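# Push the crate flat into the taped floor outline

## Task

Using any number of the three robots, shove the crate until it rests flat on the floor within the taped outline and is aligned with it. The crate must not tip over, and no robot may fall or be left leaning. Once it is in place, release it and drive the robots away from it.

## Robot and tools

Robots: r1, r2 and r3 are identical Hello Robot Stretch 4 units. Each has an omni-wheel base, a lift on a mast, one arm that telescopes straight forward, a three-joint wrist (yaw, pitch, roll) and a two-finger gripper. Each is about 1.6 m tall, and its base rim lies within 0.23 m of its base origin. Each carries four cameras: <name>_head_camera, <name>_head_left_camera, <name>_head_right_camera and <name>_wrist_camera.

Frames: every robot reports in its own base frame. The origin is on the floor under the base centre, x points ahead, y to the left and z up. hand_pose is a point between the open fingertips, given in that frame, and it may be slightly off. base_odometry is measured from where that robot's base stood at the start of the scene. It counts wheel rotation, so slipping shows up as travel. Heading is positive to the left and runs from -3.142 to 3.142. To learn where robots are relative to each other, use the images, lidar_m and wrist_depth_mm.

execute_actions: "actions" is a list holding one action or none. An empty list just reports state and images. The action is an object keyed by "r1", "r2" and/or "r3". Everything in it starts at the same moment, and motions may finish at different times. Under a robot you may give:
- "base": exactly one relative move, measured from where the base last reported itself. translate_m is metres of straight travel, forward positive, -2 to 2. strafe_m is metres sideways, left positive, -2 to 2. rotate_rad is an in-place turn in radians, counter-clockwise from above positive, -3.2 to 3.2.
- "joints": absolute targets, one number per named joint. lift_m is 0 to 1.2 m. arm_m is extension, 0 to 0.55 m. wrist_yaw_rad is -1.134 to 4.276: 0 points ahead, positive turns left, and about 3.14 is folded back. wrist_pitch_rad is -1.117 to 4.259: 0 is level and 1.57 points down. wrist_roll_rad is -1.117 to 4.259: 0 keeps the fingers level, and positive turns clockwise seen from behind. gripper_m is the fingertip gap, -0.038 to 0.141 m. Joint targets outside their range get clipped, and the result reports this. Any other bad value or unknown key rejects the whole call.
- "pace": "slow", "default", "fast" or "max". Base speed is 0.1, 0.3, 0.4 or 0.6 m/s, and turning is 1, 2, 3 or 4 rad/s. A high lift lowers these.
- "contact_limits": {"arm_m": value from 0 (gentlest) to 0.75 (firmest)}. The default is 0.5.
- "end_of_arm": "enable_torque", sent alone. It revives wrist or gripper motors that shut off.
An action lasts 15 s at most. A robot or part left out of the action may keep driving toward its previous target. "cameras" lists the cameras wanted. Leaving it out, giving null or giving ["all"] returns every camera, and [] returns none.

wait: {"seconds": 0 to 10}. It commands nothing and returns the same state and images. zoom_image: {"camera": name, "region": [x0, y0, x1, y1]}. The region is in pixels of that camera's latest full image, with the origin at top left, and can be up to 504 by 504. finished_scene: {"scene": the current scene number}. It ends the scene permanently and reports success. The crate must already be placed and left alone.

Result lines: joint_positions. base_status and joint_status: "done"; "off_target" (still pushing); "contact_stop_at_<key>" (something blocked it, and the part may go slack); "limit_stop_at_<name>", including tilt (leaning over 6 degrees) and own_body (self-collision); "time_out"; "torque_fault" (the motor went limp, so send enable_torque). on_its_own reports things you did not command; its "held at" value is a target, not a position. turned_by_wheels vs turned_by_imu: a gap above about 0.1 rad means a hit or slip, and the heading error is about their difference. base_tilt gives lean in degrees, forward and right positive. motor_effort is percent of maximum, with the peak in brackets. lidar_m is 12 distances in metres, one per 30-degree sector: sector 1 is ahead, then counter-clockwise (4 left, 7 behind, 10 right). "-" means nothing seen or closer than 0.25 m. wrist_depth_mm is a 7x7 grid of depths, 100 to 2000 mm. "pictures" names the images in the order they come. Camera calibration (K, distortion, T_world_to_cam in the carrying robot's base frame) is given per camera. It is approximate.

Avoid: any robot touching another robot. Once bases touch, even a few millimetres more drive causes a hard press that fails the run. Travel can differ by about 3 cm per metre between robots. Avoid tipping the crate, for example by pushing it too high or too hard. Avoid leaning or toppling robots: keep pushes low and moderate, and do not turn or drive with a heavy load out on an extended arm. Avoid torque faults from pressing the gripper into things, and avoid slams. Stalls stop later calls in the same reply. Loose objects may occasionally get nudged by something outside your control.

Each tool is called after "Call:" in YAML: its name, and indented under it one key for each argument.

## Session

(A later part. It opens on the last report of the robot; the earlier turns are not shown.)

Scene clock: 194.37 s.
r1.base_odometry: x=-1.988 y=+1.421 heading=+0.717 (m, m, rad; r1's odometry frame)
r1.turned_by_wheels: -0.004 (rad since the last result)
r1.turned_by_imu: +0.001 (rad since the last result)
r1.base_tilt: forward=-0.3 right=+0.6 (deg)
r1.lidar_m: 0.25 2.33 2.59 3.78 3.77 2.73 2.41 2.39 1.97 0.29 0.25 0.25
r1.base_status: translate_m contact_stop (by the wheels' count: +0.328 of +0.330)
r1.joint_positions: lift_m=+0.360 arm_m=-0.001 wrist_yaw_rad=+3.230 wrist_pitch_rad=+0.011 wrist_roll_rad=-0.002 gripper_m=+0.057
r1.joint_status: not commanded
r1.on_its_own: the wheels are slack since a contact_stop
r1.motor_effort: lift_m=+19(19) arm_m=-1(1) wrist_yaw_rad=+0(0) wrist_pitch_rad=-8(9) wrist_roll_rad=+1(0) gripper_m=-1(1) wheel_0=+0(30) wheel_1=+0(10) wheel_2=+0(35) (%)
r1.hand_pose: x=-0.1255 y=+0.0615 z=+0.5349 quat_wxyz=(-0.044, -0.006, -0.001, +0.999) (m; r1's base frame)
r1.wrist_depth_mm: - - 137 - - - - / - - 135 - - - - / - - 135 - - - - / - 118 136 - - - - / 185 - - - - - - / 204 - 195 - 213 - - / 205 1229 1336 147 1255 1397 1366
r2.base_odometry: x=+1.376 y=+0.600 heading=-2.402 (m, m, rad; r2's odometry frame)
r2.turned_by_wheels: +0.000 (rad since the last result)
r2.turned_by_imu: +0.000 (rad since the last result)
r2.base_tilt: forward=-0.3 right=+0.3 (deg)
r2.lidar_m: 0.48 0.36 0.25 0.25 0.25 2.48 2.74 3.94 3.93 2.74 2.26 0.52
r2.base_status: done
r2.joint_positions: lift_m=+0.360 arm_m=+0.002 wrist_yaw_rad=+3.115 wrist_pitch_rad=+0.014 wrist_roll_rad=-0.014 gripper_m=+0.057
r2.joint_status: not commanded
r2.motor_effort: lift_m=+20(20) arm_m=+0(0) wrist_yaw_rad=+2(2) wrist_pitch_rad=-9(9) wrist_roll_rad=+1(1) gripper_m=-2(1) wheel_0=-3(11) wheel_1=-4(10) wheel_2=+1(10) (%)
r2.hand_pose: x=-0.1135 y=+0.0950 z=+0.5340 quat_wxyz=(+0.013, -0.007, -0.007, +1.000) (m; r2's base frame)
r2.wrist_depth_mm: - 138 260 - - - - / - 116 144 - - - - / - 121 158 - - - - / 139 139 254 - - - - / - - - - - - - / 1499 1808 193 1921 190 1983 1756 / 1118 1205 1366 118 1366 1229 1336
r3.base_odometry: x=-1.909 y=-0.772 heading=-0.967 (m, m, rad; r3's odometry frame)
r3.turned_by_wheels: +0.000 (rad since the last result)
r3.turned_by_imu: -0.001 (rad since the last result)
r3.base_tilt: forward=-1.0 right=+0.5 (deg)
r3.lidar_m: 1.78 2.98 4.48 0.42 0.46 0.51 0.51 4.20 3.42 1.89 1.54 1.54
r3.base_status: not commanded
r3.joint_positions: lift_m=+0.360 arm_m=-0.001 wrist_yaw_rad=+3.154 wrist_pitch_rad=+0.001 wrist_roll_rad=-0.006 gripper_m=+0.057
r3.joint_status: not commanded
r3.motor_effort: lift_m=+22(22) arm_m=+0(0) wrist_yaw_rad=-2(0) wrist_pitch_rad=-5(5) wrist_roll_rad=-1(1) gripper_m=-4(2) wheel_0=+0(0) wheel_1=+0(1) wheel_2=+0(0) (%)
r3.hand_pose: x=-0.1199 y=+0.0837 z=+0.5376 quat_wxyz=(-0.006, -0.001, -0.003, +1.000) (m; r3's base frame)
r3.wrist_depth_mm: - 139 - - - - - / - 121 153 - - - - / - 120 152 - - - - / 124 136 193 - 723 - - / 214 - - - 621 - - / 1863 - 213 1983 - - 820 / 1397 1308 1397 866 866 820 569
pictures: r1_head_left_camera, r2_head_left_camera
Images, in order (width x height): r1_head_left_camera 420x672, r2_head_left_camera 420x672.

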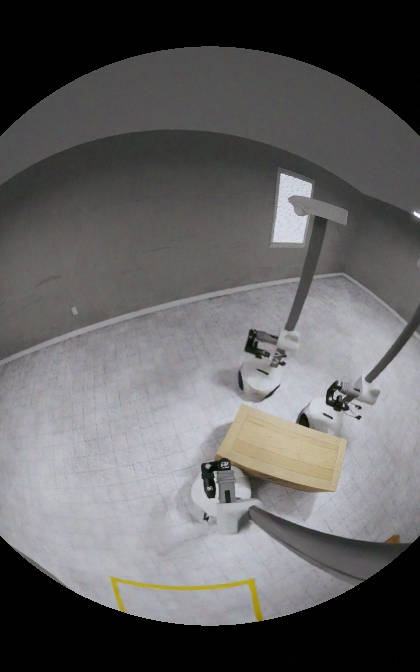

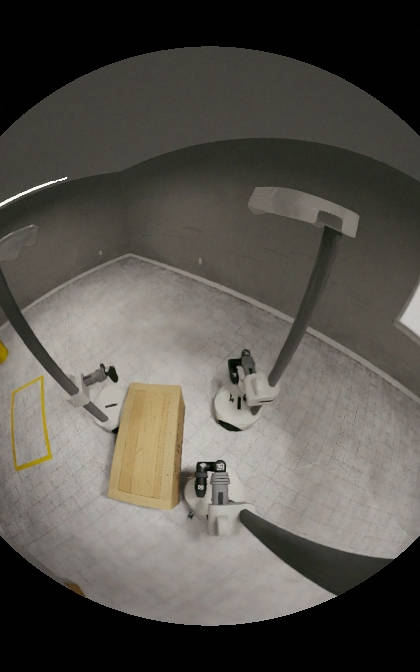

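Call:
execute_actions:
  actions:
    - {"r1":{"base":{"strafe_m":0.25},"pace":"fast"},"r2":{"base":{"translate_m":-0.05}},"r3":{"base":{"translate_m":-0.12}}}
  cameras: []

Call:
execute_actions:
  actions:
    - {"r1":{"base":{"rotate_rad":-2.0},"pace":"fast"},"r3":{"base":{"rotate_rad":-0.08}}}
  cameras: []

Call:
execute_actions:
  actions:
    - {"r1":{"base":{"translate_m":-0.7},"pace":"fast"},"r3":{"base":{"strafe_m":0.17}}}
  cameras: ["r1_head_left_camera","r1_head_camera","r2_head_left_camera"]

Scene clock: 200.73 s.
r1.base_odometry: x=-2.152 y=+1.609 heading=+0.717 (m, m, rad; r1's odometry frame)
r1.turned_by_wheels: +0.000 (rad since the last result)
r1.turned_by_imu: -0.001 (rad since the last result)
r1.base_tilt: forward=-0.2 right=+0.5 (deg)
r1.lidar_m: 2.25 2.24 2.49 3.55 3.53 2.59 2.46 2.47 2.17 0.45 0.33 0.35
r1.base_status: done
r1.joint_positions: lift_m=+0.360 arm_m=-0.001 wrist_yaw_rad=+3.230 wrist_pitch_rad=+0.011 wrist_roll_rad=-0.002 gripper_m=+0.057
r1.joint_status: not commanded
r1.motor_effort: lift_m=+19(19) arm_m=-2(1) wrist_yaw_rad=+1(0) wrist_pitch_rad=-10(9) wrist_roll_rad=+0(0) gripper_m=+0(4) wheel_0=+1(10) wheel_1=+0(11) wheel_2=-1(0) (%)
r1.hand_pose: x=-0.1255 y=+0.0615 z=+0.5349 quat_wxyz=(-0.044, -0.006, -0.001, +0.999) (m; r1's base frame)
r1.wrist_depth_mm: - - 137 - - - - / - - 135 - - - - / - - 135 - - - - / - 118 136 - - - - / 185 - - - - - - / 204 - 194 - 213 - - / 205 1229 1336 148 1255 1366 1430
r2.base_odometry: x=+1.413 y=+0.634 heading=-2.403 (m, m, rad; r2's odometry frame)
r2.turned_by_wheels: -0.001 (rad since the last result)
r2.turned_by_imu: +0.000 (rad since the last result)
r2.base_tilt: forward=-0.2 right=+0.4 (deg)
r2.lidar_m: 0.45 0.36 0.25 0.25 2.47 2.46 2.69 3.92 3.90 2.85 2.29 0.43
r2.base_status: done
r2.joint_positions: lift_m=+0.360 arm_m=+0.002 wrist_yaw_rad=+3.115 wrist_pitch_rad=+0.014 wrist_roll_rad=-0.014 gripper_m=+0.057
r2.joint_status: not commanded
r2.motor_effort: lift_m=+20(20) arm_m=+0(0) wrist_yaw_rad=+0(1) wrist_pitch_rad=-8(9) wrist_roll_rad=+0(1) gripper_m=-5(1) wheel_0=-3(5) wheel_1=-4(3) wheel_2=+0(11) (%)
r2.hand_pose: x=-0.1135 y=+0.0950 z=+0.5340 quat_wxyz=(+0.013, -0.007, -0.007, +1.000) (m; r2's base frame)
r2.wrist_depth_mm: - 138 262 - - - - / - 115 144 - - - - / - 122 157 - - - - / 139 139 255 - - - - / - - - - - - - / 1499 1863 193 1921 190 1921 1921 / 1138 1205 1366 118 1397 1229 1308
r3.base_odometry: x=-1.977 y=-0.673 heading=-0.968 (m, m, rad; r3's odometry frame)
r3.turned_by_wheels: +0.000 (rad since the last result)
r3.turned_by_imu: -0.001 (rad since the last result)
r3.base_tilt: forward=-1.0 right=+0.5 (deg)
r3.lidar_m: 1.89 3.12 0.42 0.43 0.47 0.44 0.48 4.16 3.63 1.95 1.67 1.64
r3.base_status: done
r3.joint_positions: lift_m=+0.360 arm_m=-0.001 wrist_yaw_rad=+3.154 wrist_pitch_rad=+0.001 wrist_roll_rad=-0.006 gripper_m=+0.057
r3.joint_status: not commanded
r3.motor_effort: lift_m=+23(22) arm_m=+0(0) wrist_yaw_rad=-1(0) wrist_pitch_rad=-5(6) wrist_roll_rad=-1(2) gripper_m=-2(2) wheel_0=-2(7) wheel_1=-3(7) wheel_2=+1(10) (%)
r3.hand_pose: x=-0.1199 y=+0.0837 z=+0.5376 quat_wxyz=(-0.006, -0.001, -0.003, +1.000) (m; r3's base frame)
r3.wrist_depth_mm: - 140 - - - - - / - 121 153 - - - - / - 120 152 - - - - / 124 136 193 - 615 - - / 214 - - - - - - / 1921 - 213 - - - - / 1397 1281 1366 778 878 1366 574
pictures: none
No camera images: the call's "cameras" was empty. Leave "cameras" out to get every camera's image.

Scene clock: 202.67 s.
r1.base_odometry: x=-2.152 y=+1.609 heading=-1.284 (m, m, rad; r1's odometry frame)
r1.turned_by_wheels: -2.000 (rad since the last result)
r1.turned_by_imu: -1.979 (rad since the last result)
r1.base_tilt: forward=-0.2 right=+0.5 (deg)
r1.lidar_m: 0.88 0.43 0.33 0.46 2.26 2.27 2.68 3.51 3.53 2.57 2.45 2.31
r1.base_status: done
r1.joint_positions: lift_m=+0.360 arm_m=-0.001 wrist_yaw_rad=+3.230 wrist_pitch_rad=+0.011 wrist_roll_rad=-0.002 gripper_m=+0.057
r1.joint_status: not commanded
r1.motor_effort: lift_m=+19(19) arm_m=-1(2) wrist_yaw_rad=+0(0) wrist_pitch_rad=-7(9) wrist_roll_rad=+0(0) gripper_m=-6(2) wheel_0=+1(8) wheel_1=-2(9) wheel_2=-2(8) (%)
r1.hand_pose: x=-0.1255 y=+0.0615 z=+0.5349 quat_wxyz=(-0.044, -0.006, -0.001, +0.999) (m; r1's base frame)
r1.wrist_depth_mm: - - 137 - - - 1921 / - - 135 - - - 1921 / - - 135 - - - 1921 / - 118 136 - - - 1921 / 185 - - - - - 1808 / 204 - 195 - 214 - 1863 / 204 1255 1366 147 1255 1366 1366
r2.base_odometry: x=+1.413 y=+0.634 heading=-2.403 (m, m, rad; r2's odometry frame)
r2.turned_by_wheels: +0.000 (rad since the last result)
r2.turned_by_imu: +0.000 (rad since the last result)
r2.base_tilt: forward=-0.4 right=+0.4 (deg)
r2.lidar_m: 0.46 0.37 0.26 0.25 2.43 2.44 2.67 3.92 3.90 2.84 2.29 0.45
r2.base_status: not commanded
r2.joint_positions: lift_m=+0.360 arm_m=+0.002 wrist_yaw_rad=+3.115 wrist_pitch_rad=+0.014 wrist_roll_rad=-0.014 gripper_m=+0.057
r2.joint_status: not commanded
r2.motor_effort: lift_m=+20(20) arm_m=+0(0) wrist_yaw_rad=+0(0) wrist_pitch_rad=-8(7) wrist_roll_rad=+2(2) gripper_m=-2(3) wheel_0=-3(3) wheel_1=-4(4) wheel_2=+0(0) (%)
r2.hand_pose: x=-0.1135 y=+0.0950 z=+0.5340 quat_wxyz=(+0.013, -0.007, -0.007, +1.000) (m; r2's base frame)
r2.wrist_depth_mm: - 138 260 - - - - / - 115 144 - - - - / - 122 157 - - - - / 139 139 253 - - - - / - - - - - - - / 1537 1863 193 1863 190 1983 1921 / 1118 1229 1336 118 1366 1229 1308
r3.base_odometry: x=-1.977 y=-0.673 heading=-1.048 (m, m, rad; r3's odometry frame)
r3.turned_by_wheels: -0.080 (rad since the last result)
r3.turned_by_imu: -0.080 (rad since the last result)
r3.base_tilt: forward=-0.9 right=+0.5 (deg)
r3.lidar_m: 1.82 2.79 0.43 0.42 0.46 0.42 0.45 4.18 4.13 2.07 1.68 1.63
r3.base_status: done
r3.joint_positions: lift_m=+0.360 arm_m=-0.001 wrist_yaw_rad=+3.154 wrist_pitch_rad=+0.001 wrist_roll_rad=-0.006 gripper_m=+0.057
r3.joint_status: not commanded
r3.motor_effort: lift_m=+22(22) arm_m=+0(0) wrist_yaw_rad=-1(1) wrist_pitch_rad=-6(6) wrist_roll_rad=+0(2) gripper_m=-2(5) wheel_0=+1(8) wheel_1=+0(6) wheel_2=+2(6) (%)
r3.hand_pose: x=-0.1199 y=+0.0837 z=+0.5376 quat_wxyz=(-0.006, -0.001, -0.003, +1.000) (m; r3's base frame)
r3.wrist_depth_mm: - 139 - - - - - / - 121 154 - - - - / - 119 152 - - - - / 124 136 193 788 621 - - / 214 - - - 564 - - / 1863 - 213 - - - 798 / 1397 1281 1397 854 891 715 549
pictures: none
No camera images: the call's "cameras" was empty. Leave "cameras" out to get every camera's image.

Scene clock: 205.77 s.
r1.base_odometry: x=-2.350 y=+2.281 heading=-1.283 (m, m, rad; r1's odometry frame)
r1.turned_by_wheels: +0.000 (rad since the last result)
r1.turned_by_imu: +0.001 (rad since the last result)
r1.base_tilt: forward=-0.3 right=+0.5 (deg)
r1.lidar_m: 1.10 0.83 1.21 2.06 1.78 1.77 2.13 3.02 3.03 2.54 2.92 2.93
r1.base_status: done
r1.joint_positions: lift_m=+0.360 arm_m=-0.001 wrist_yaw_rad=+3.230 wrist_pitch_rad=+0.011 wrist_roll_rad=-0.002 gripper_m=+0.057
r1.joint_status: not commanded
r1.motor_effort: lift_m=+19(19) arm_m=-2(2) wrist_yaw_rad=+0(0) wrist_pitch_rad=-10(8) wrist_roll_rad=+0(0) gripper_m=-4(5) wheel_0=+1(7) wheel_1=+1(6) wheel_2=+1(12) (%)
r1.hand_pose: x=-0.1255 y=+0.0615 z=+0.5349 quat_wxyz=(-0.044, -0.006, -0.001, +0.999) (m; r1's base frame)
r1.wrist_depth_mm: - - 137 - - 1808 1499 / - - 135 - - 1863 1537 / - - 135 - - 1756 1499 / - 118 135 - - 1708 1499 / 186 - - - - 1808 1499 / 204 - 195 - 214 1756 1464 / 205 1229 1336 148 1255 1366 1397
r2.base_odometry: x=+1.413 y=+0.634 heading=-2.403 (m, m, rad; r2's odometry frame)
r2.turned_by_wheels: +0.000 (rad since the last result)
r2.turned_by_imu: +0.000 (rad since the last result)
r2.base_tilt: forward=-0.2 right=+0.3 (deg)
r2.lidar_m: 0.41 0.36 0.25 0.25 2.45 2.44 2.69 3.94 3.87 2.86 2.29 0.44
r2.base_status: not commanded
r2.joint_positions: lift_m=+0.360 arm_m=+0.002 wrist_yaw_rad=+3.115 wrist_pitch_rad=+0.014 wrist_roll_rad=-0.014 gripper_m=+0.057
r2.joint_status: not commanded
r2.motor_effort: lift_m=+20(20) arm_m=+0(0) wrist_yaw_rad=+1(1) wrist_pitch_rad=-9(8) wrist_roll_rad=+1(1) gripper_m=-4(0) wheel_0=-3(3) wheel_1=-4(4) wheel_2=+0(0) (%)
r2.hand_pose: x=-0.1135 y=+0.0950 z=+0.5340 quat_wxyz=(+0.013, -0.007, -0.007, +1.000) (m; r2's base frame)
r2.wrist_depth_mm: - 138 262 - - - - / - 115 144 - - - - / - 122 157 - - - - / 139 139 254 - - - - / - - - - - - - / 1499 1863 193 1863 190 1983 1921 / 1118 1205 1336 118 1366 1229 1308
r3.base_odometry: x=-1.830 y=-0.588 heading=-1.047 (m, m, rad; r3's odometry frame)
r3.turned_by_wheels: +0.000 (rad since the last result)
r3.turned_by_imu: +0.000 (rad since the last result)
r3.base_tilt: forward=-0.9 right=+0.5 (deg)
r3.lidar_m: 1.92 1.30 0.29 0.26 0.29 0.42 0.39 0.50 4.26 2.20 1.76 1.74
r3.base_status: done
r3.joint_positions: lift_m=+0.360 arm_m=-0.001 wrist_yaw_rad=+3.154 wrist_pitch_rad=+0.001 wrist_roll_rad=-0.006 gripper_m=+0.057
r3.joint_status: not commanded
r3.motor_effort: lift_m=+22(23) arm_m=+0(0) wrist_yaw_rad=-1(1) wrist_pitch_rad=-5(6) wrist_roll_rad=-1(2) gripper_m=-5(1) wheel_0=+1(7) wheel_1=+0(10) wheel_2=+0(2) (%)
r3.hand_pose: x=-0.1199 y=+0.0837 z=+0.5376 quat_wxyz=(-0.006, -0.001, -0.003, +1.000) (m; r3's base frame)
r3.wrist_depth_mm: - 139 554 - - - - / - 121 153 - - - - / - 120 152 - - - - / 124 136 193 798 - - - / 214 - - 559 - - - / 1921 - 213 - 715 820 - / 1366 1308 809 1499 564 512 525
pictures: r1_head_camera, r1_head_left_camera, r2_head_left_camera
Images, in order (width x height): r1_head_camera 420x560, r1_head_left_camera 420x672, r2_head_left_camera 420x672.

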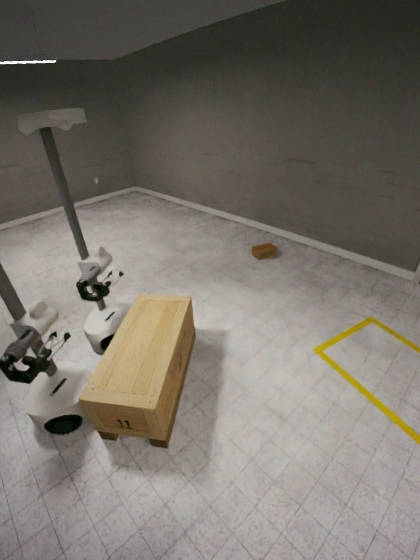

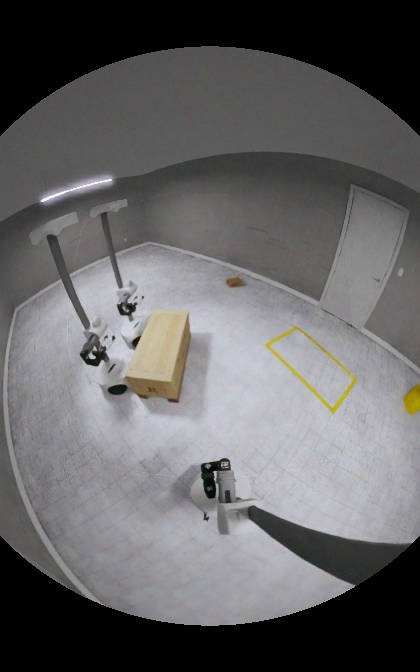

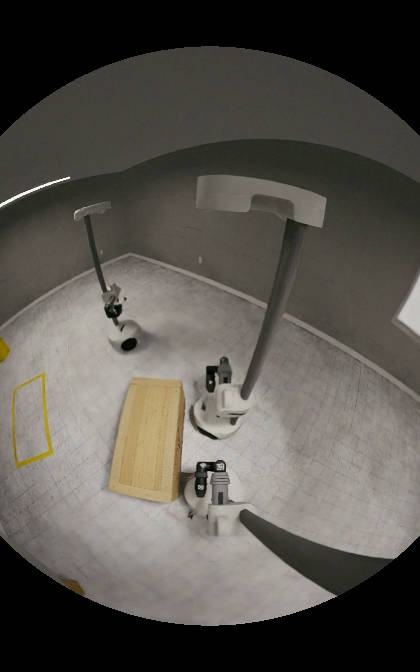

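Call:
execute_actions:
  actions:
    - {"r2":{"base":{"strafe_m":-0.02}},"r3":{"base":{"translate_m":-0.06}}}
  cameras: []

Call:
execute_actions:
  actions:
    - {"r2":{"base":{"strafe_m":0.6},"pace":"slow"},"r3":{"base":{"strafe_m":0.6},"pace":"slow"},"r1":{"base":{"strafe_m":-0.9}}}
  cameras: ["r1_head_camera","r2_head_left_camera"]

Scene clock: 209.70 s.
r1.base_odometry: x=-2.350 y=+2.281 heading=-1.283 (m, m, rad; r1's odometry frame)
r1.turned_by_wheels: +0.000 (rad since the last result)
r1.turned_by_imu: -0.001 (rad since the last result)
r1.base_tilt: forward=-0.3 right=+0.7 (deg)
r1.lidar_m: 1.11 0.86 1.26 2.03 1.78 1.78 2.12 3.02 3.02 2.52 2.93 2.94
r1.base_status: not commanded
r1.joint_positions: lift_m=+0.360 arm_m=-0.001 wrist_yaw_rad=+3.230 wrist_pitch_rad=+0.011 wrist_roll_rad=-0.002 gripper_m=+0.057
r1.joint_status: not commanded
r1.motor_effort: lift_m=+19(19) arm_m=-1(2) wrist_yaw_rad=+0(0) wrist_pitch_rad=-8(9) wrist_roll_rad=+0(0) gripper_m=+0(0) wheel_0=+1(1) wheel_1=+0(0) wheel_2=+1(1) (%)
r1.hand_pose: x=-0.1255 y=+0.0615 z=+0.5349 quat_wxyz=(-0.044, -0.006, -0.001, +0.999) (m; r1's base frame)
r1.wrist_depth_mm: - - 137 - - 1808 1499 / - - 135 - - 1756 1537 / - - 135 - - 1756 1499 / - 118 137 - - 1756 1576 / 185 - - - - 1756 1499 / 204 - 195 - 214 1708 1499 / 204 1255 1308 147 1308 1366 1397
r2.base_odometry: x=+1.400 y=+0.648 heading=-2.403 (m, m, rad; r2's odometry frame)
r2.turned_by_wheels: +0.000 (rad since the last result)
r2.turned_by_imu: +0.000 (rad since the last result)
r2.base_tilt: forward=-0.4 right=+0.4 (deg)
r2.lidar_m: 0.34 0.38 0.27 0.25 2.49 2.46 2.71 3.93 3.87 2.84 2.31 0.40
r2.base_status: done
r2.joint_positions: lift_m=+0.360 arm_m=+0.002 wrist_yaw_rad=+3.115 wrist_pitch_rad=+0.014 wrist_roll_rad=-0.014 gripper_m=+0.057
r2.joint_status: not commanded
r2.motor_effort: lift_m=+20(20) arm_m=+0(0) wrist_yaw_rad=+0(1) wrist_pitch_rad=-9(10) wrist_roll_rad=+2(4) gripper_m=-2(2) wheel_0=+1(4) wheel_1=+0(9) wheel_2=+0(2) (%)
r2.hand_pose: x=-0.1135 y=+0.0950 z=+0.5340 quat_wxyz=(+0.013, -0.007, -0.007, +1.000) (m; r2's base frame)
r2.wrist_depth_mm: - 138 260 - - - - / - 116 144 - - - - / - 122 157 - - - - / 139 139 254 - - - - / - - - - - - - / 1464 1808 194 1921 190 1921 1921 / 1118 1205 1336 118 1430 1255 1281
r3.base_odometry: x=-1.860 y=-0.536 heading=-1.048 (m, m, rad; r3's odometry frame)
r3.turned_by_wheels: +0.000 (rad since the last result)
r3.turned_by_imu: -0.001 (rad since the last result)
r3.base_tilt: forward=-0.9 right=+0.5 (deg)
r3.lidar_m: 1.99 1.32 0.27 0.25 0.28 0.38 0.32 0.39 4.22 2.24 1.81 1.80
r3.base_status: done
r3.joint_positions: lift_m=+0.360 arm_m=-0.001 wrist_yaw_rad=+3.154 wrist_pitch_rad=+0.001 wrist_roll_rad=-0.006 gripper_m=+0.057
r3.joint_status: not commanded
r3.motor_effort: lift_m=+23(22) arm_m=+0(0) wrist_yaw_rad=-1(0) wrist_pitch_rad=-5(5) wrist_roll_rad=+0(2) gripper_m=-3(3) wheel_0=-3(7) wheel_1=-3(6) wheel_2=+0(10) (%)
r3.hand_pose: x=-0.1199 y=+0.0837 z=+0.5376 quat_wxyz=(-0.006, -0.001, -0.003, +1.000) (m; r3's base frame)
r3.wrist_depth_mm: - 139 521 - - - - / - 121 153 - - - - / - 120 152 - - - - / 124 136 193 - - - - / 214 - 750 504 - - - / 1808 - 213 - 723 - - / 1397 1281 750 1499 564 517 525
pictures: none
No camera images: the call's "cameras" was empty. Leave "cameras" out to get every camera's image.

Scene clock: 214.03 s.
r1.base_odometry: x=-3.213 y=+2.025 heading=-1.283 (m, m, rad; r1's odometry frame)
r1.turned_by_wheels: +0.000 (rad since the last result)
r1.turned_by_imu: -0.004 (rad since the last result)
r1.base_tilt: forward=-0.4 right=+0.6 (deg)
r1.lidar_m: 2.72 1.63 1.42 2.78 2.42 2.42 2.77 2.39 2.41 1.64 2.31 2.26
r1.base_status: done
r1.joint_positions: lift_m=+0.360 arm_m=-0.001 wrist_yaw_rad=+3.230 wrist_pitch_rad=+0.011 wrist_roll_rad=-0.002 gripper_m=+0.057
r1.joint_status: not commanded
r1.motor_effort: lift_m=+19(19) arm_m=-1(1) wrist_yaw_rad=+1(0) wrist_pitch_rad=-8(8) wrist_roll_rad=+0(0) gripper_m=-2(4) wheel_0=-1(8) wheel_1=+1(9) wheel_2=+1(1) (%)
r1.hand_pose: x=-0.1255 y=+0.0615 z=+0.5349 quat_wxyz=(-0.044, -0.006, -0.001, +0.999) (m; r1's base frame)
r1.wrist_depth_mm: - - 137 - - - - / - - 136 - - - - / - - 135 - - - - / - 118 137 - - - - / 186 - - - - - - / 204 - 195 - 214 - 1983 / 205 1229 1336 147 1255 1336 1366
r2.base_odometry: x=+1.459 y=+0.588 heading=-2.386 (m, m, rad; r2's odometry frame)
r2.turned_by_wheels: +0.017 (rad since the last result)
r2.turned_by_imu: +0.006 (rad since the last result)
r2.base_tilt: forward=-0.3 right=+0.3 (deg)
r2.lidar_m: 0.35 0.30 0.25 0.25 2.41 2.39 2.70 3.97 3.94 2.90 2.34 0.41
r2.base_status: strafe_m contact_stop (by the wheels' count: +0.085 of +0.600)
r2.joint_positions: lift_m=+0.360 arm_m=+0.002 wrist_yaw_rad=+3.115 wrist_pitch_rad=+0.014 wrist_roll_rad=-0.014 gripper_m=+0.057
r2.joint_status: not commanded
r2.on_its_own: the wheels are slack since a contact_stop
r2.motor_effort: lift_m=+20(20) arm_m=+0(0) wrist_yaw_rad=+0(2) wrist_pitch_rad=-9(9) wrist_roll_rad=+0(2) gripper_m=-3(5) wheel_0=+0(27) wheel_1=+0(30) wheel_2=+0(3) (%)
r2.hand_pose: x=-0.1135 y=+0.0949 z=+0.5340 quat_wxyz=(+0.013, -0.007, -0.007, +1.000) (m; r2's base frame)
r2.wrist_depth_mm: - 138 262 - - - - / - 115 144 - - - - / - 122 157 - - - - / 139 139 253 - - - - / - - - - - - - / 1499 1863 193 1921 190 1921 1921 / 1138 1205 1366 118 1366 1229 1308
r3.base_odometry: x=-1.763 y=-0.479 heading=-1.044 (m, m, rad; r3's odometry frame)
r3.turned_by_wheels: +0.004 (rad since the last result)
r3.turned_by_imu: -0.016 (rad since the last result)
r3.base_tilt: forward=-1.0 right=+0.5 (deg)
r3.lidar_m: 2.05 3.06 0.25 0.25 0.25 0.25 0.33 0.41 4.30 2.40 1.91 1.84
r3.base_status: strafe_m contact_stop (by the wheels' count: +0.113 of +0.600)
r3.joint_positions: lift_m=+0.360 arm_m=-0.001 wrist_yaw_rad=+3.154 wrist_pitch_rad=+0.001 wrist_roll_rad=-0.006 gripper_m=+0.057
r3.joint_status: not commanded
r3.on_its_own: the wheels are slack since a contact_stop
r3.motor_effort: lift_m=+23(23) arm_m=+0(0) wrist_yaw_rad=+0(0) wrist_pitch_rad=-6(4) wrist_roll_rad=-1(1) gripper_m=-5(4) wheel_0=+0(28) wheel_1=+0(34) wheel_2=+0(0) (%)
r3.hand_pose: x=-0.1199 y=+0.0837 z=+0.5376 quat_wxyz=(-0.006, -0.001, -0.003, +1.000) (m; r3's base frame)
r3.wrist_depth_mm: - 139 530 - - - - / - 121 153 - - - - / - 119 152 - - - - / 124 136 193 - - - - / 213 - 504 - - - - / 1863 - 213 - 715 - - / 1366 1281 788 732 452 512 525
pictures: r1_head_camera, r2_head_left_camera
Images, in order (width x height): r1_head_camera 420x560, r2_head_left_camera 420x672.

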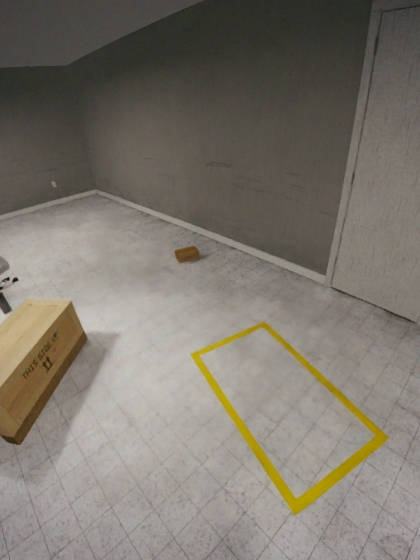

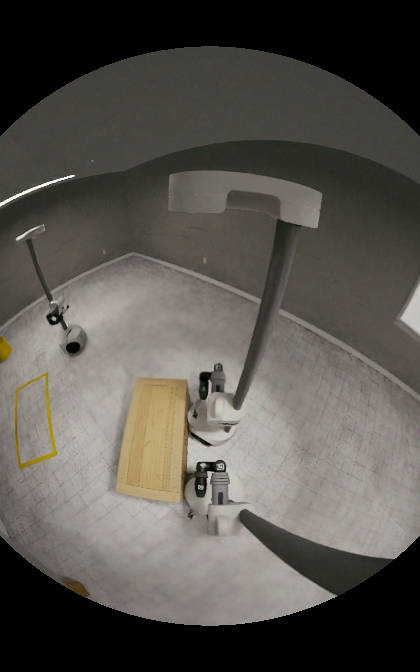

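Call:
execute_actions:
  actions:
    - {"r2":{"base":{"strafe_m":-0.03}},"r3":{"base":{"strafe_m":-0.03}}}
  cameras: []

Call:
execute_actions:
  actions:
    - {"r2":{"base":{"rotate_rad":-0.1}},"r3":{"base":{"rotate_rad":-0.1}}}
  cameras: []

Call:
execute_actions:
  actions:
    - {"r2":{"base":{"strafe_m":0.6},"pace":"slow"},"r3":{"base":{"strafe_m":0.6},"pace":"slow"}}
  cameras: ["r1_head_camera","r2_head_left_camera"]

Scene clock: 218.80 s.
r1.base_odometry: x=-3.213 y=+2.025 heading=-1.283 (m, m, rad; r1's odometry frame)
r1.turned_by_wheels: +0.000 (rad since the last result)
r1.turned_by_imu: -0.001 (rad since the last result)
r1.base_tilt: forward=-0.2 right=+0.7 (deg)
r1.lidar_m: 2.73 1.65 1.42 2.79 2.43 2.43 2.75 2.40 2.40 1.64 2.30 2.25
r1.base_status: not commanded
r1.joint_positions: lift_m=+0.360 arm_m=-0.001 wrist_yaw_rad=+3.230 wrist_pitch_rad=+0.011 wrist_roll_rad=-0.002 gripper_m=+0.057
r1.joint_status: not commanded
r1.motor_effort: lift_m=+19(19) arm_m=-2(2) wrist_yaw_rad=+1(0) wrist_pitch_rad=-10(7) wrist_roll_rad=+0(0) gripper_m=-2(2) wheel_0=-1(1) wheel_1=+1(1) wheel_2=+1(1) (%)
r1.hand_pose: x=-0.1255 y=+0.0615 z=+0.5349 quat_wxyz=(-0.044, -0.006, -0.001, +0.999) (m; r1's base frame)
r1.wrist_depth_mm: - - 137 - - - - / - - 135 - - - - / - - 135 - - - - / - 118 136 - - - - / 185 - - - - - - / 204 - 195 - 214 - 1921 / 206 1255 1366 148 1281 1336 1397
r2.base_odometry: x=+1.438 y=+0.610 heading=-2.386 (m, m, rad; r2's odometry frame)
r2.turned_by_wheels: +0.000 (rad since the last result)
r2.turned_by_imu: +0.000 (rad since the last result)
r2.base_tilt: forward=-0.4 right=+0.3 (deg)
r2.lidar_m: 0.35 0.34 0.25 0.25 2.46 2.41 2.68 3.96 3.92 2.88 2.35 0.41
r2.base_status: done
r2.joint_positions: lift_m=+0.360 arm_m=+0.002 wrist_yaw_rad=+3.115 wrist_pitch_rad=+0.014 wrist_roll_rad=-0.014 gripper_m=+0.057
r2.joint_status: not commanded
r2.motor_effort: lift_m=+20(20) arm_m=+0(0) wrist_yaw_rad=+0(1) wrist_pitch_rad=-7(8) wrist_roll_rad=+1(1) gripper_m=-3(3) wheel_0=+1(10) wheel_1=-2(11) wheel_2=+0(1) (%)
r2.hand_pose: x=-0.1135 y=+0.0949 z=+0.5340 quat_wxyz=(+0.013, -0.007, -0.007, +1.000) (m; r2's base frame)
r2.wrist_depth_mm: - 138 260 - - - - / - 115 144 - - - - / - 122 157 - - - - / 139 139 253 - - - - / - - - - - - - / 1499 1756 193 1921 190 1921 1921 / 1118 1229 1336 118 1397 1255 1308
r3.base_odometry: x=-1.789 y=-0.495 heading=-1.044 (m, m, rad; r3's odometry frame)
r3.turned_by_wheels: +0.000 (rad since the last result)
r3.turned_by_imu: -0.001 (rad since the last result)
r3.base_tilt: forward=-1.0 right=+0.5 (deg)
r3.lidar_m: 2.00 3.06 0.25 0.25 0.25 0.31 0.36 0.40 4.27 2.35 1.86 1.84
r3.base_status: done
r3.joint_positions: lift_m=+0.360 arm_m=-0.001 wrist_yaw_rad=+3.154 wrist_pitch_rad=+0.001 wrist_roll_rad=-0.006 gripper_m=+0.057
r3.joint_status: not commanded
r3.motor_effort: lift_m=+23(23) arm_m=+0(0) wrist_yaw_rad=-1(1) wrist_pitch_rad=-6(6) wrist_roll_rad=-1(0) gripper_m=-5(1) wheel_0=+1(9) wheel_1=-1(9) wheel_2=+0(1) (%)
r3.hand_pose: x=-0.1199 y=+0.0837 z=+0.5376 quat_wxyz=(-0.006, -0.001, -0.003, +1.000) (m; r3's base frame)
r3.wrist_depth_mm: - 139 521 - - - - / - 121 154 - - - - / - 119 152 - - - - / 124 136 193 - - - - / 214 - 504 - - - - / 1863 - 213 - 723 - - / 1366 1281 788 1499 473 512 525
pictures: none
No camera images: the call's "cameras" was empty. Leave "cameras" out to get every camera's image.

Scene clock: 219.53 s.
r1.base_odometry: x=-3.213 y=+2.025 heading=-1.283 (m, m, rad; r1's odometry frame)
r1.turned_by_wheels: +0.000 (rad since the last result)
r1.turned_by_imu: +0.000 (rad since the last result)
r1.base_tilt: forward=-0.3 right=+0.7 (deg)
r1.lidar_m: 2.71 1.62 1.43 2.77 2.43 2.43 2.75 2.40 2.40 1.62 2.31 2.26
r1.base_status: not commanded
r1.joint_positions: lift_m=+0.360 arm_m=-0.001 wrist_yaw_rad=+3.230 wrist_pitch_rad=+0.011 wrist_roll_rad=-0.002 gripper_m=+0.057
r1.joint_status: not commanded
r1.motor_effort: lift_m=+19(19) arm_m=-1(2) wrist_yaw_rad=+0(0) wrist_pitch_rad=-7(8) wrist_roll_rad=+0(0) gripper_m=-5(3) wheel_0=+0(1) wheel_1=+1(1) wheel_2=+1(1) (%)
r1.hand_pose: x=-0.1255 y=+0.0615 z=+0.5349 quat_wxyz=(-0.044, -0.006, -0.001, +0.999) (m; r1's base frame)
r1.wrist_depth_mm: - - 137 - - - - / - - 135 - - - - / - - 135 - - - - / - 118 136 - - - - / 186 - - - - - - / 204 - 195 - 214 - 1863 / 205 1255 1308 147 1255 1336 1366
r2.base_odometry: x=+1.439 y=+0.610 heading=-2.485 (m, m, rad; r2's odometry frame)
r2.turned_by_wheels: -0.099 (rad since the last result)
r2.turned_by_imu: -0.100 (rad since the last result)
r2.base_tilt: forward=-0.2 right=+0.4 (deg)
r2.lidar_m: 0.34 0.36 0.25 0.25 0.27 2.43 2.56 3.76 3.90 3.10 2.37 2.30
r2.base_status: done
r2.joint_positions: lift_m=+0.360 arm_m=+0.002 wrist_yaw_rad=+3.115 wrist_pitch_rad=+0.014 wrist_roll_rad=-0.014 gripper_m=+0.057
r2.joint_status: not commanded
r2.motor_effort: lift_m=+20(20) arm_m=+0(0) wrist_yaw_rad=+1(1) wrist_pitch_rad=-10(9) wrist_roll_rad=+0(0) gripper_m=-4(5) wheel_0=+3(5) wheel_1=+3(10) wheel_2=+2(10) (%)
r2.hand_pose: x=-0.1135 y=+0.0949 z=+0.5340 quat_wxyz=(+0.013, -0.007, -0.007, +1.000) (m; r2's base frame)
r2.wrist_depth_mm: - 138 263 - - - - / - 115 144 - - - - / - 122 157 - - - - / 139 139 253 - - - - / - - - - - - - / 1499 1863 193 1921 191 1921 1921 / 1118 1205 1308 118 1397 1229 1336
r3.base_odometry: x=-1.789 y=-0.495 heading=-1.143 (m, m, rad; r3's odometry frame)
r3.turned_by_wheels: -0.099 (rad since the last result)
r3.turned_by_imu: -0.100 (rad since the last result)
r3.base_tilt: forward=-1.0 right=+0.5 (deg)
r3.lidar_m: 1.97 2.75 0.25 0.25 0.25 0.25 0.34 0.35 4.26 2.56 1.90 1.83
r3.base_status: done
r3.joint_positions: lift_m=+0.360 arm_m=-0.001 wrist_yaw_rad=+3.154 wrist_pitch_rad=+0.001 wrist_roll_rad=-0.006 gripper_m=+0.057
r3.joint_status: not commanded
r3.motor_effort: lift_m=+23(22) arm_m=+0(0) wrist_yaw_rad=+0(1) wrist_pitch_rad=-6(6) wrist_roll_rad=+0(0) gripper_m=-4(0) wheel_0=+2(4) wheel_1=+3(7) wheel_2=+3(7) (%)
r3.hand_pose: x=-0.1199 y=+0.0837 z=+0.5376 quat_wxyz=(-0.006, -0.001, -0.003, +1.000) (m; r3's base frame)
r3.wrist_depth_mm: - 139 - - - - - / - 121 154 - - - - / - 119 152 - - - - / 124 136 193 - - - - / 214 - 492 - - - - / 1808 1921 213 - 723 809 - / 1397 723 1397 615 455 508 525
pictures: none
No camera images: the call's "cameras" was empty. Leave "cameras" out to get every camera's image.

Scene clock: 221.27 s.
r1.base_odometry: x=-3.213 y=+2.025 heading=-1.283 (m, m, rad; r1's odometry frame)
r1.turned_by_wheels: +0.000 (rad since the last result)
r1.turned_by_imu: -0.001 (rad since the last result)
r1.base_tilt: forward=-0.3 right=+0.7 (deg)
r1.lidar_m: 2.69 1.62 1.41 2.78 2.42 2.42 2.77 2.40 2.41 1.63 2.31 2.25
r1.base_status: not commanded
r1.joint_positions: lift_m=+0.360 arm_m=-0.001 wrist_yaw_rad=+3.230 wrist_pitch_rad=+0.011 wrist_roll_rad=-0.002 gripper_m=+0.057
r1.joint_status: not commanded
r1.motor_effort: lift_m=+19(19) arm_m=-2(1) wrist_yaw_rad=+0(0) wrist_pitch_rad=-6(9) wrist_roll_rad=+0(0) gripper_m=-1(5) wheel_0=-1(1) wheel_1=+1(1) wheel_2=+1(1) (%)
r1.hand_pose: x=-0.1255 y=+0.0615 z=+0.5349 quat_wxyz=(-0.044, -0.006, -0.001, +0.999) (m; r1's base frame)
r1.wrist_depth_mm: - - 137 - - - - / - - 135 - - - - / - - 135 - - - - / - 118 136 - - - - / 186 - - - - - - / 204 - 195 - 214 - 1983 / 204 1229 1336 147 1308 1366 1397
r2.base_odometry: x=+1.497 y=+0.536 heading=-2.478 (m, m, rad; r2's odometry frame)
r2.turned_by_wheels: +0.008 (rad since the last result)
r2.turned_by_imu: +0.021 (rad since the last result)
r2.base_tilt: forward=-0.4 right=+0.3 (deg)
r2.lidar_m: 0.36 0.31 0.25 0.25 0.27 2.36 2.53 3.80 3.95 3.10 2.41 0.49
r2.base_status: strafe_m contact_stop (by the wheels' count: +0.094 of +0.600)
r2.joint_positions: lift_m=+0.360 arm_m=+0.002 wrist_yaw_rad=+3.115 wrist_pitch_rad=+0.014 wrist_roll_rad=-0.014 gripper_m=+0.057
r2.joint_status: not commanded
r2.on_its_own: the wheels are slack since a contact_stop
r2.motor_effort: lift_m=+20(20) arm_m=+0(0) wrist_yaw_rad=+0(1) wrist_pitch_rad=-8(9) wrist_roll_rad=+0(1) gripper_m=-2(2) wheel_0=+0(33) wheel_1=+1(33) wheel_2=+0(1) (%)
r2.hand_pose: x=-0.1135 y=+0.0949 z=+0.5340 quat_wxyz=(+0.013, -0.007, -0.007, +1.000) (m; r2's base frame)
r2.wrist_depth_mm: - 138 262 - - - 1983 / - 116 144 - - - - / - 122 157 - - - - / 139 139 253 - - - - / - - - - - - - / 1499 1863 194 1921 190 1921 1921 / 1118 1229 1336 118 1397 1255 1336
r3.base_odometry: x=-1.740 y=-0.472 heading=-1.138 (m, m, rad; r3's odometry frame)
r3.turned_by_wheels: +0.005 (rad since the last result)
r3.turned_by_imu: +0.004 (rad since the last result)
r3.base_tilt: forward=-0.9 right=+0.5 (deg)
r3.lidar_m: 1.99 2.81 0.25 0.25 0.25 0.25 0.34 0.38 4.31 2.56 1.93 1.87
r3.base_status: strafe_m contact_stop (by the wheels' count: +0.054 of +0.600)
r3.joint_positions: lift_m=+0.360 arm_m=-0.001 wrist_yaw_rad=+3.154 wrist_pitch_rad=+0.001 wrist_roll_rad=-0.006 gripper_m=+0.057
r3.joint_status: not commanded
r3.on_its_own: the wheels are slack since a contact_stop
r3.motor_effort: lift_m=+23(23) arm_m=+0(0) wrist_yaw_rad=-1(1) wrist_pitch_rad=-5(5) wrist_roll_rad=-1(1) gripper_m=-4(5) wheel_0=+0(29) wheel_1=+0(33) wheel_2=+0(5) (%)
r3.hand_pose: x=-0.1199 y=+0.0837 z=+0.5376 quat_wxyz=(-0.006, -0.001, -0.003, +1.000) (m; r3's base frame)
r3.wrist_depth_mm: - 139 - - - - - / - 121 153 - - - - / - 119 152 - - - - / 124 136 193 - - - - / 214 - 496 - - - - / 1808 - 213 - 741 820 - / 1366 976 831 544 452 512 525
pictures: r1_head_camera, r2_head_left_camera
Images, in order (width x height): r1_head_camera 420x560, r2_head_left_camera 420x672.

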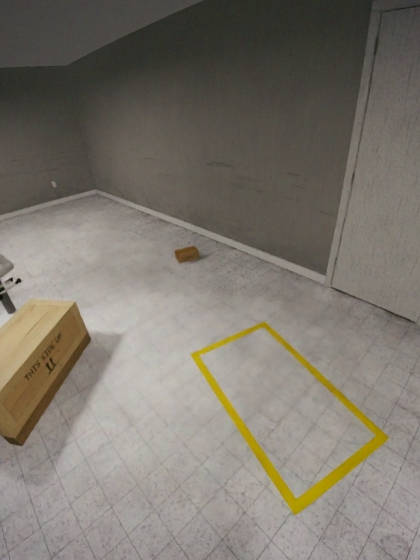

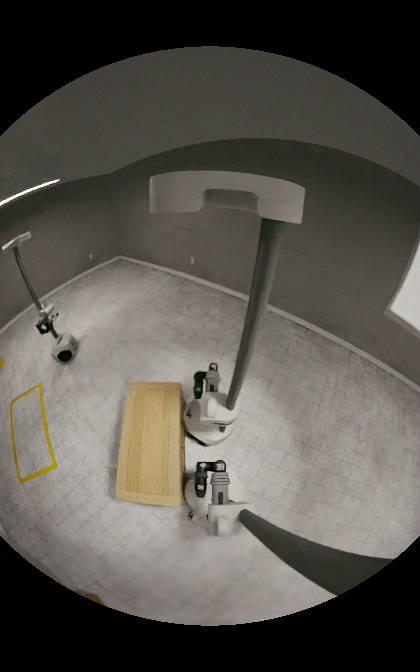

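Now r3 overloaded; shift it outboard.

Call:
execute_actions:
  actions:
    - {"r2":{"base":{"strafe_m":-0.03}},"r3":{"base":{"translate_m":0.12}}}
  cameras: []

Call:
execute_actions:
  actions:
    - {"r2":{"base":{"strafe_m":0.8},"pace":"slow"},"r3":{"base":{"strafe_m":0.8},"pace":"slow"}}
  cameras: ["r1_head_camera","r2_head_left_camera"]

Scene clock: 225.23 s.
r1.base_odometry: x=-3.213 y=+2.025 heading=-1.283 (m, m, rad; r1's odometry frame)
r1.turned_by_wheels: +0.000 (rad since the last result)
r1.turned_by_imu: -0.001 (rad since the last result)
r1.base_tilt: forward=-0.2 right=+0.5 (deg)
r1.lidar_m: 2.72 1.60 1.41 2.77 2.43 2.43 2.78 2.40 2.40 1.63 2.31 2.26
r1.base_status: not commanded
r1.joint_positions: lift_m=+0.360 arm_m=-0.001 wrist_yaw_rad=+3.230 wrist_pitch_rad=+0.011 wrist_roll_rad=-0.002 gripper_m=+0.057
r1.joint_status: not commanded
r1.motor_effort: lift_m=+19(19) arm_m=-2(1) wrist_yaw_rad=+0(0) wrist_pitch_rad=-10(8) wrist_roll_rad=+0(1) gripper_m=-4(1) wheel_0=-1(1) wheel_1=+1(1) wheel_2=+0(1) (%)
r1.hand_pose: x=-0.1255 y=+0.0615 z=+0.5349 quat_wxyz=(-0.044, -0.006, -0.001, +0.999) (m; r1's base frame)
r1.wrist_depth_mm: - - 137 - - - - / - - 135 - - - - / - - 135 - - - - / - 118 136 - - - - / 186 - - - - - - / 204 - 195 - 213 - 1921 / 205 1229 1336 147 1281 1336 1366
r2.base_odometry: x=+1.478 y=+0.560 heading=-2.478 (m, m, rad; r2's odometry frame)
r2.turned_by_wheels: +0.000 (rad since the last result)
r2.turned_by_imu: +0.000 (rad since the last result)
r2.base_tilt: forward=-0.5 right=+0.5 (deg)
r2.lidar_m: 0.47 0.35 0.25 0.25 0.25 2.37 2.55 3.79 3.94 3.07 2.36 2.33
r2.base_status: done
r2.joint_positions: lift_m=+0.360 arm_m=+0.002 wrist_yaw_rad=+3.115 wrist_pitch_rad=+0.014 wrist_roll_rad=-0.014 gripper_m=+0.057
r2.joint_status: not commanded
r2.motor_effort: lift_m=+20(20) arm_m=+0(0) wrist_yaw_rad=+1(1) wrist_pitch_rad=-6(10) wrist_roll_rad=+1(1) gripper_m=-4(4) wheel_0=+1(5) wheel_1=-2(11) wheel_2=+0(2) (%)
r2.hand_pose: x=-0.1135 y=+0.0949 z=+0.5340 quat_wxyz=(+0.013, -0.007, -0.007, +1.000) (m; r2's base frame)
r2.wrist_depth_mm: - 138 260 - - - - / - 115 144 - - - - / - 122 157 - - - - / 139 139 253 - - - - / - - - - - - - / 1499 1808 193 1983 190 1863 1756 / 1138 1205 1336 118 1397 1229 1336
r3.base_odometry: x=-1.690 y=-0.581 heading=-1.138 (m, m, rad; r3's odometry frame)
r3.turned_by_wheels: +0.000 (rad since the last result)
r3.turned_by_imu: -0.001 (rad since the last result)
r3.base_tilt: forward=-1.0 right=+0.5 (deg)
r3.lidar_m: 1.85 2.61 1.82 0.25 0.25 0.25 0.49 0.53 4.38 2.41 1.84 1.77
r3.base_status: done
r3.joint_positions: lift_m=+0.360 arm_m=-0.001 wrist_yaw_rad=+3.154 wrist_pitch_rad=+0.001 wrist_roll_rad=-0.006 gripper_m=+0.057
r3.joint_status: not commanded
r3.motor_effort: lift_m=+22(23) arm_m=+0(0) wrist_yaw_rad=-1(0) wrist_pitch_rad=-6(6) wrist_roll_rad=-1(1) gripper_m=-2(2) wheel_0=+1(6) wheel_1=+2(6) wheel_2=-1(10) (%)
r3.hand_pose: x=-0.1199 y=+0.0837 z=+0.5376 quat_wxyz=(-0.006, -0.001, -0.003, +1.000) (m; r3's base frame)
r3.wrist_depth_mm: - 139 - - - - - / - 121 154 - - - - / - 120 152 - - - - / 124 136 194 - - - - / 213 - 627 - - - - / 1863 - 213 - 723 820 - / 1366 831 854 603 452 512 525
pictures: none
No camera images: the call's "cameras" was empty. Leave "cameras" out to get every camera's image.

action 0: r2: "base": strafe_m = 0.8 would last too long for one action: at the pace "slow" strafe_m can be at most 0.78 in either direction: name a faster pace, or command the rest in another action

Call:
execute_actions:
  actions:
    - {"r2":{"base":{"strafe_m":0.75},"pace":"slow"},"r3":{"base":{"strafe_m":0.75},"pace":"slow"}}
  cameras: ["r1_head_camera","r2_head_left_camera"]

Scene clock: 228.23 s.
r1.base_odometry: x=-3.213 y=+2.025 heading=-1.283 (m, m, rad; r1's odometry frame)
r1.turned_by_wheels: +0.000 (rad since the last result)
r1.turned_by_imu: -0.001 (rad since the last result)
r1.base_tilt: forward=-0.3 right=+0.6 (deg)
r1.lidar_m: 2.72 1.52 1.34 2.75 2.42 2.43 2.76 2.41 2.41 1.63 2.29 2.26
r1.base_status: not commanded
r1.joint_positions: lift_m=+0.360 arm_m=-0.001 wrist_yaw_rad=+3.230 wrist_pitch_rad=+0.011 wrist_roll_rad=-0.002 gripper_m=+0.057
r1.joint_status: not commanded
r1.motor_effort: lift_m=+19(19) arm_m=-1(1) wrist_yaw_rad=+0(1) wrist_pitch_rad=-8(11) wrist_roll_rad=+0(0) gripper_m=+0(3) wheel_0=-1(1) wheel_1=+1(1) wheel_2=+1(1) (%)
r1.hand_pose: x=-0.1255 y=+0.0615 z=+0.5349 quat_wxyz=(-0.044, -0.006, -0.001, +0.999) (m; r1's base frame)
r1.wrist_depth_mm: - - 137 - - - - / - - 135 - - - - / - - 135 - - - - / - 118 136 - - - - / 185 - - - - - - / 204 - 195 - 213 - 1983 / 204 1281 1336 147 1281 1366 1336
r2.base_odometry: x=+1.514 y=+0.512 heading=-2.480 (m, m, rad; r2's odometry frame)
r2.turned_by_wheels: -0.002 (rad since the last result)
r2.turned_by_imu: -0.016 (rad since the last result)
r2.base_tilt: forward=-0.4 right=+0.4 (deg)
r2.lidar_m: 0.50 0.36 0.25 0.25 0.25 2.37 2.53 3.67 3.97 3.18 2.41 2.36
r2.base_status: strafe_m contact_stop (by the wheels' count: +0.060 of +0.750)
r2.joint_positions: lift_m=+0.360 arm_m=+0.002 wrist_yaw_rad=+3.115 wrist_pitch_rad=+0.014 wrist_roll_rad=-0.014 gripper_m=+0.057
r2.joint_status: not commanded
r2.on_its_own: the wheels are slack since a contact_stop
r2.motor_effort: lift_m=+20(20) arm_m=+0(0) wrist_yaw_rad=+1(2) wrist_pitch_rad=-10(9) wrist_roll_rad=+0(1) gripper_m=-2(2) wheel_0=+0(34) wheel_1=+0(36) wheel_2=+0(1) (%)
r2.hand_pose: x=-0.1135 y=+0.0949 z=+0.5340 quat_wxyz=(+0.013, -0.007, -0.007, +1.000) (m; r2's base frame)
r2.wrist_depth_mm: - 138 260 - - - 1983 / - 115 144 - - - - / - 122 157 - - - - / 139 139 254 - - - - / - - - - - - 1983 / 1499 1863 193 1863 190 1756 1863 / 1118 1205 1336 118 1366 1229 1336
r3.base_odometry: x=-1.595 y=-0.539 heading=-1.142 (m, m, rad; r3's odometry frame)
r3.turned_by_wheels: -0.004 (rad since the last result)
r3.turned_by_imu: -0.019 (rad since the last result)
r3.base_tilt: forward=-1.0 right=+0.5 (deg)
r3.lidar_m: 1.91 2.64 1.73 0.25 0.25 0.25 0.46 0.49 4.46 2.54 1.90 1.79
r3.base_status: strafe_m contact_stop (by the wheels' count: +0.103 of +0.750)
r3.joint_positions: lift_m=+0.360 arm_m=-0.001 wrist_yaw_rad=+3.154 wrist_pitch_rad=+0.001 wrist_roll_rad=-0.006 gripper_m=+0.057
r3.joint_status: not commanded
r3.on_its_own: the wheels are slack since a contact_stop
r3.motor_effort: lift_m=+23(23) arm_m=+0(0) wrist_yaw_rad=+0(1) wrist_pitch_rad=-7(5) wrist_roll_rad=+0(1) gripper_m=-2(5) wheel_0=+0(37) wheel_1=+0(29) wheel_2=+0(7) (%)
r3.hand_pose: x=-0.1199 y=+0.0837 z=+0.5376 quat_wxyz=(-0.006, -0.001, -0.003, +1.000) (m; r3's base frame)
r3.wrist_depth_mm: - 140 - - - - - / - 121 154 - - - - / - 120 152 - - - - / 124 136 193 - - - - / 214 - 778 - - - - / 1921 1983 213 820 732 - - / 1430 809 891 484 449 508 525
pictures: r1_head_camera, r2_head_left_camera
Images, in order (width x height): r1_head_camera 420x560, r2_head_left_camera 420x672.

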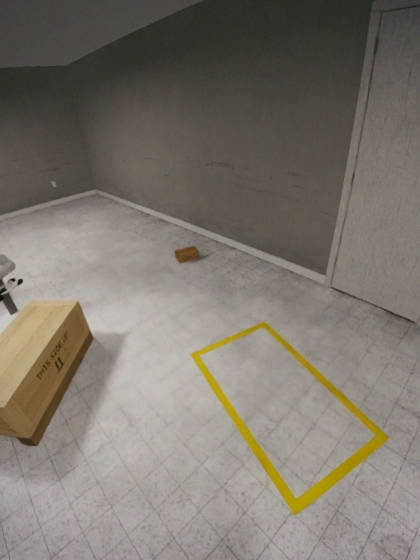

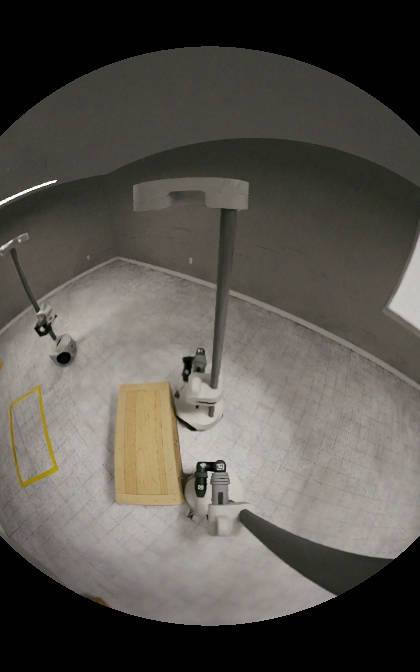

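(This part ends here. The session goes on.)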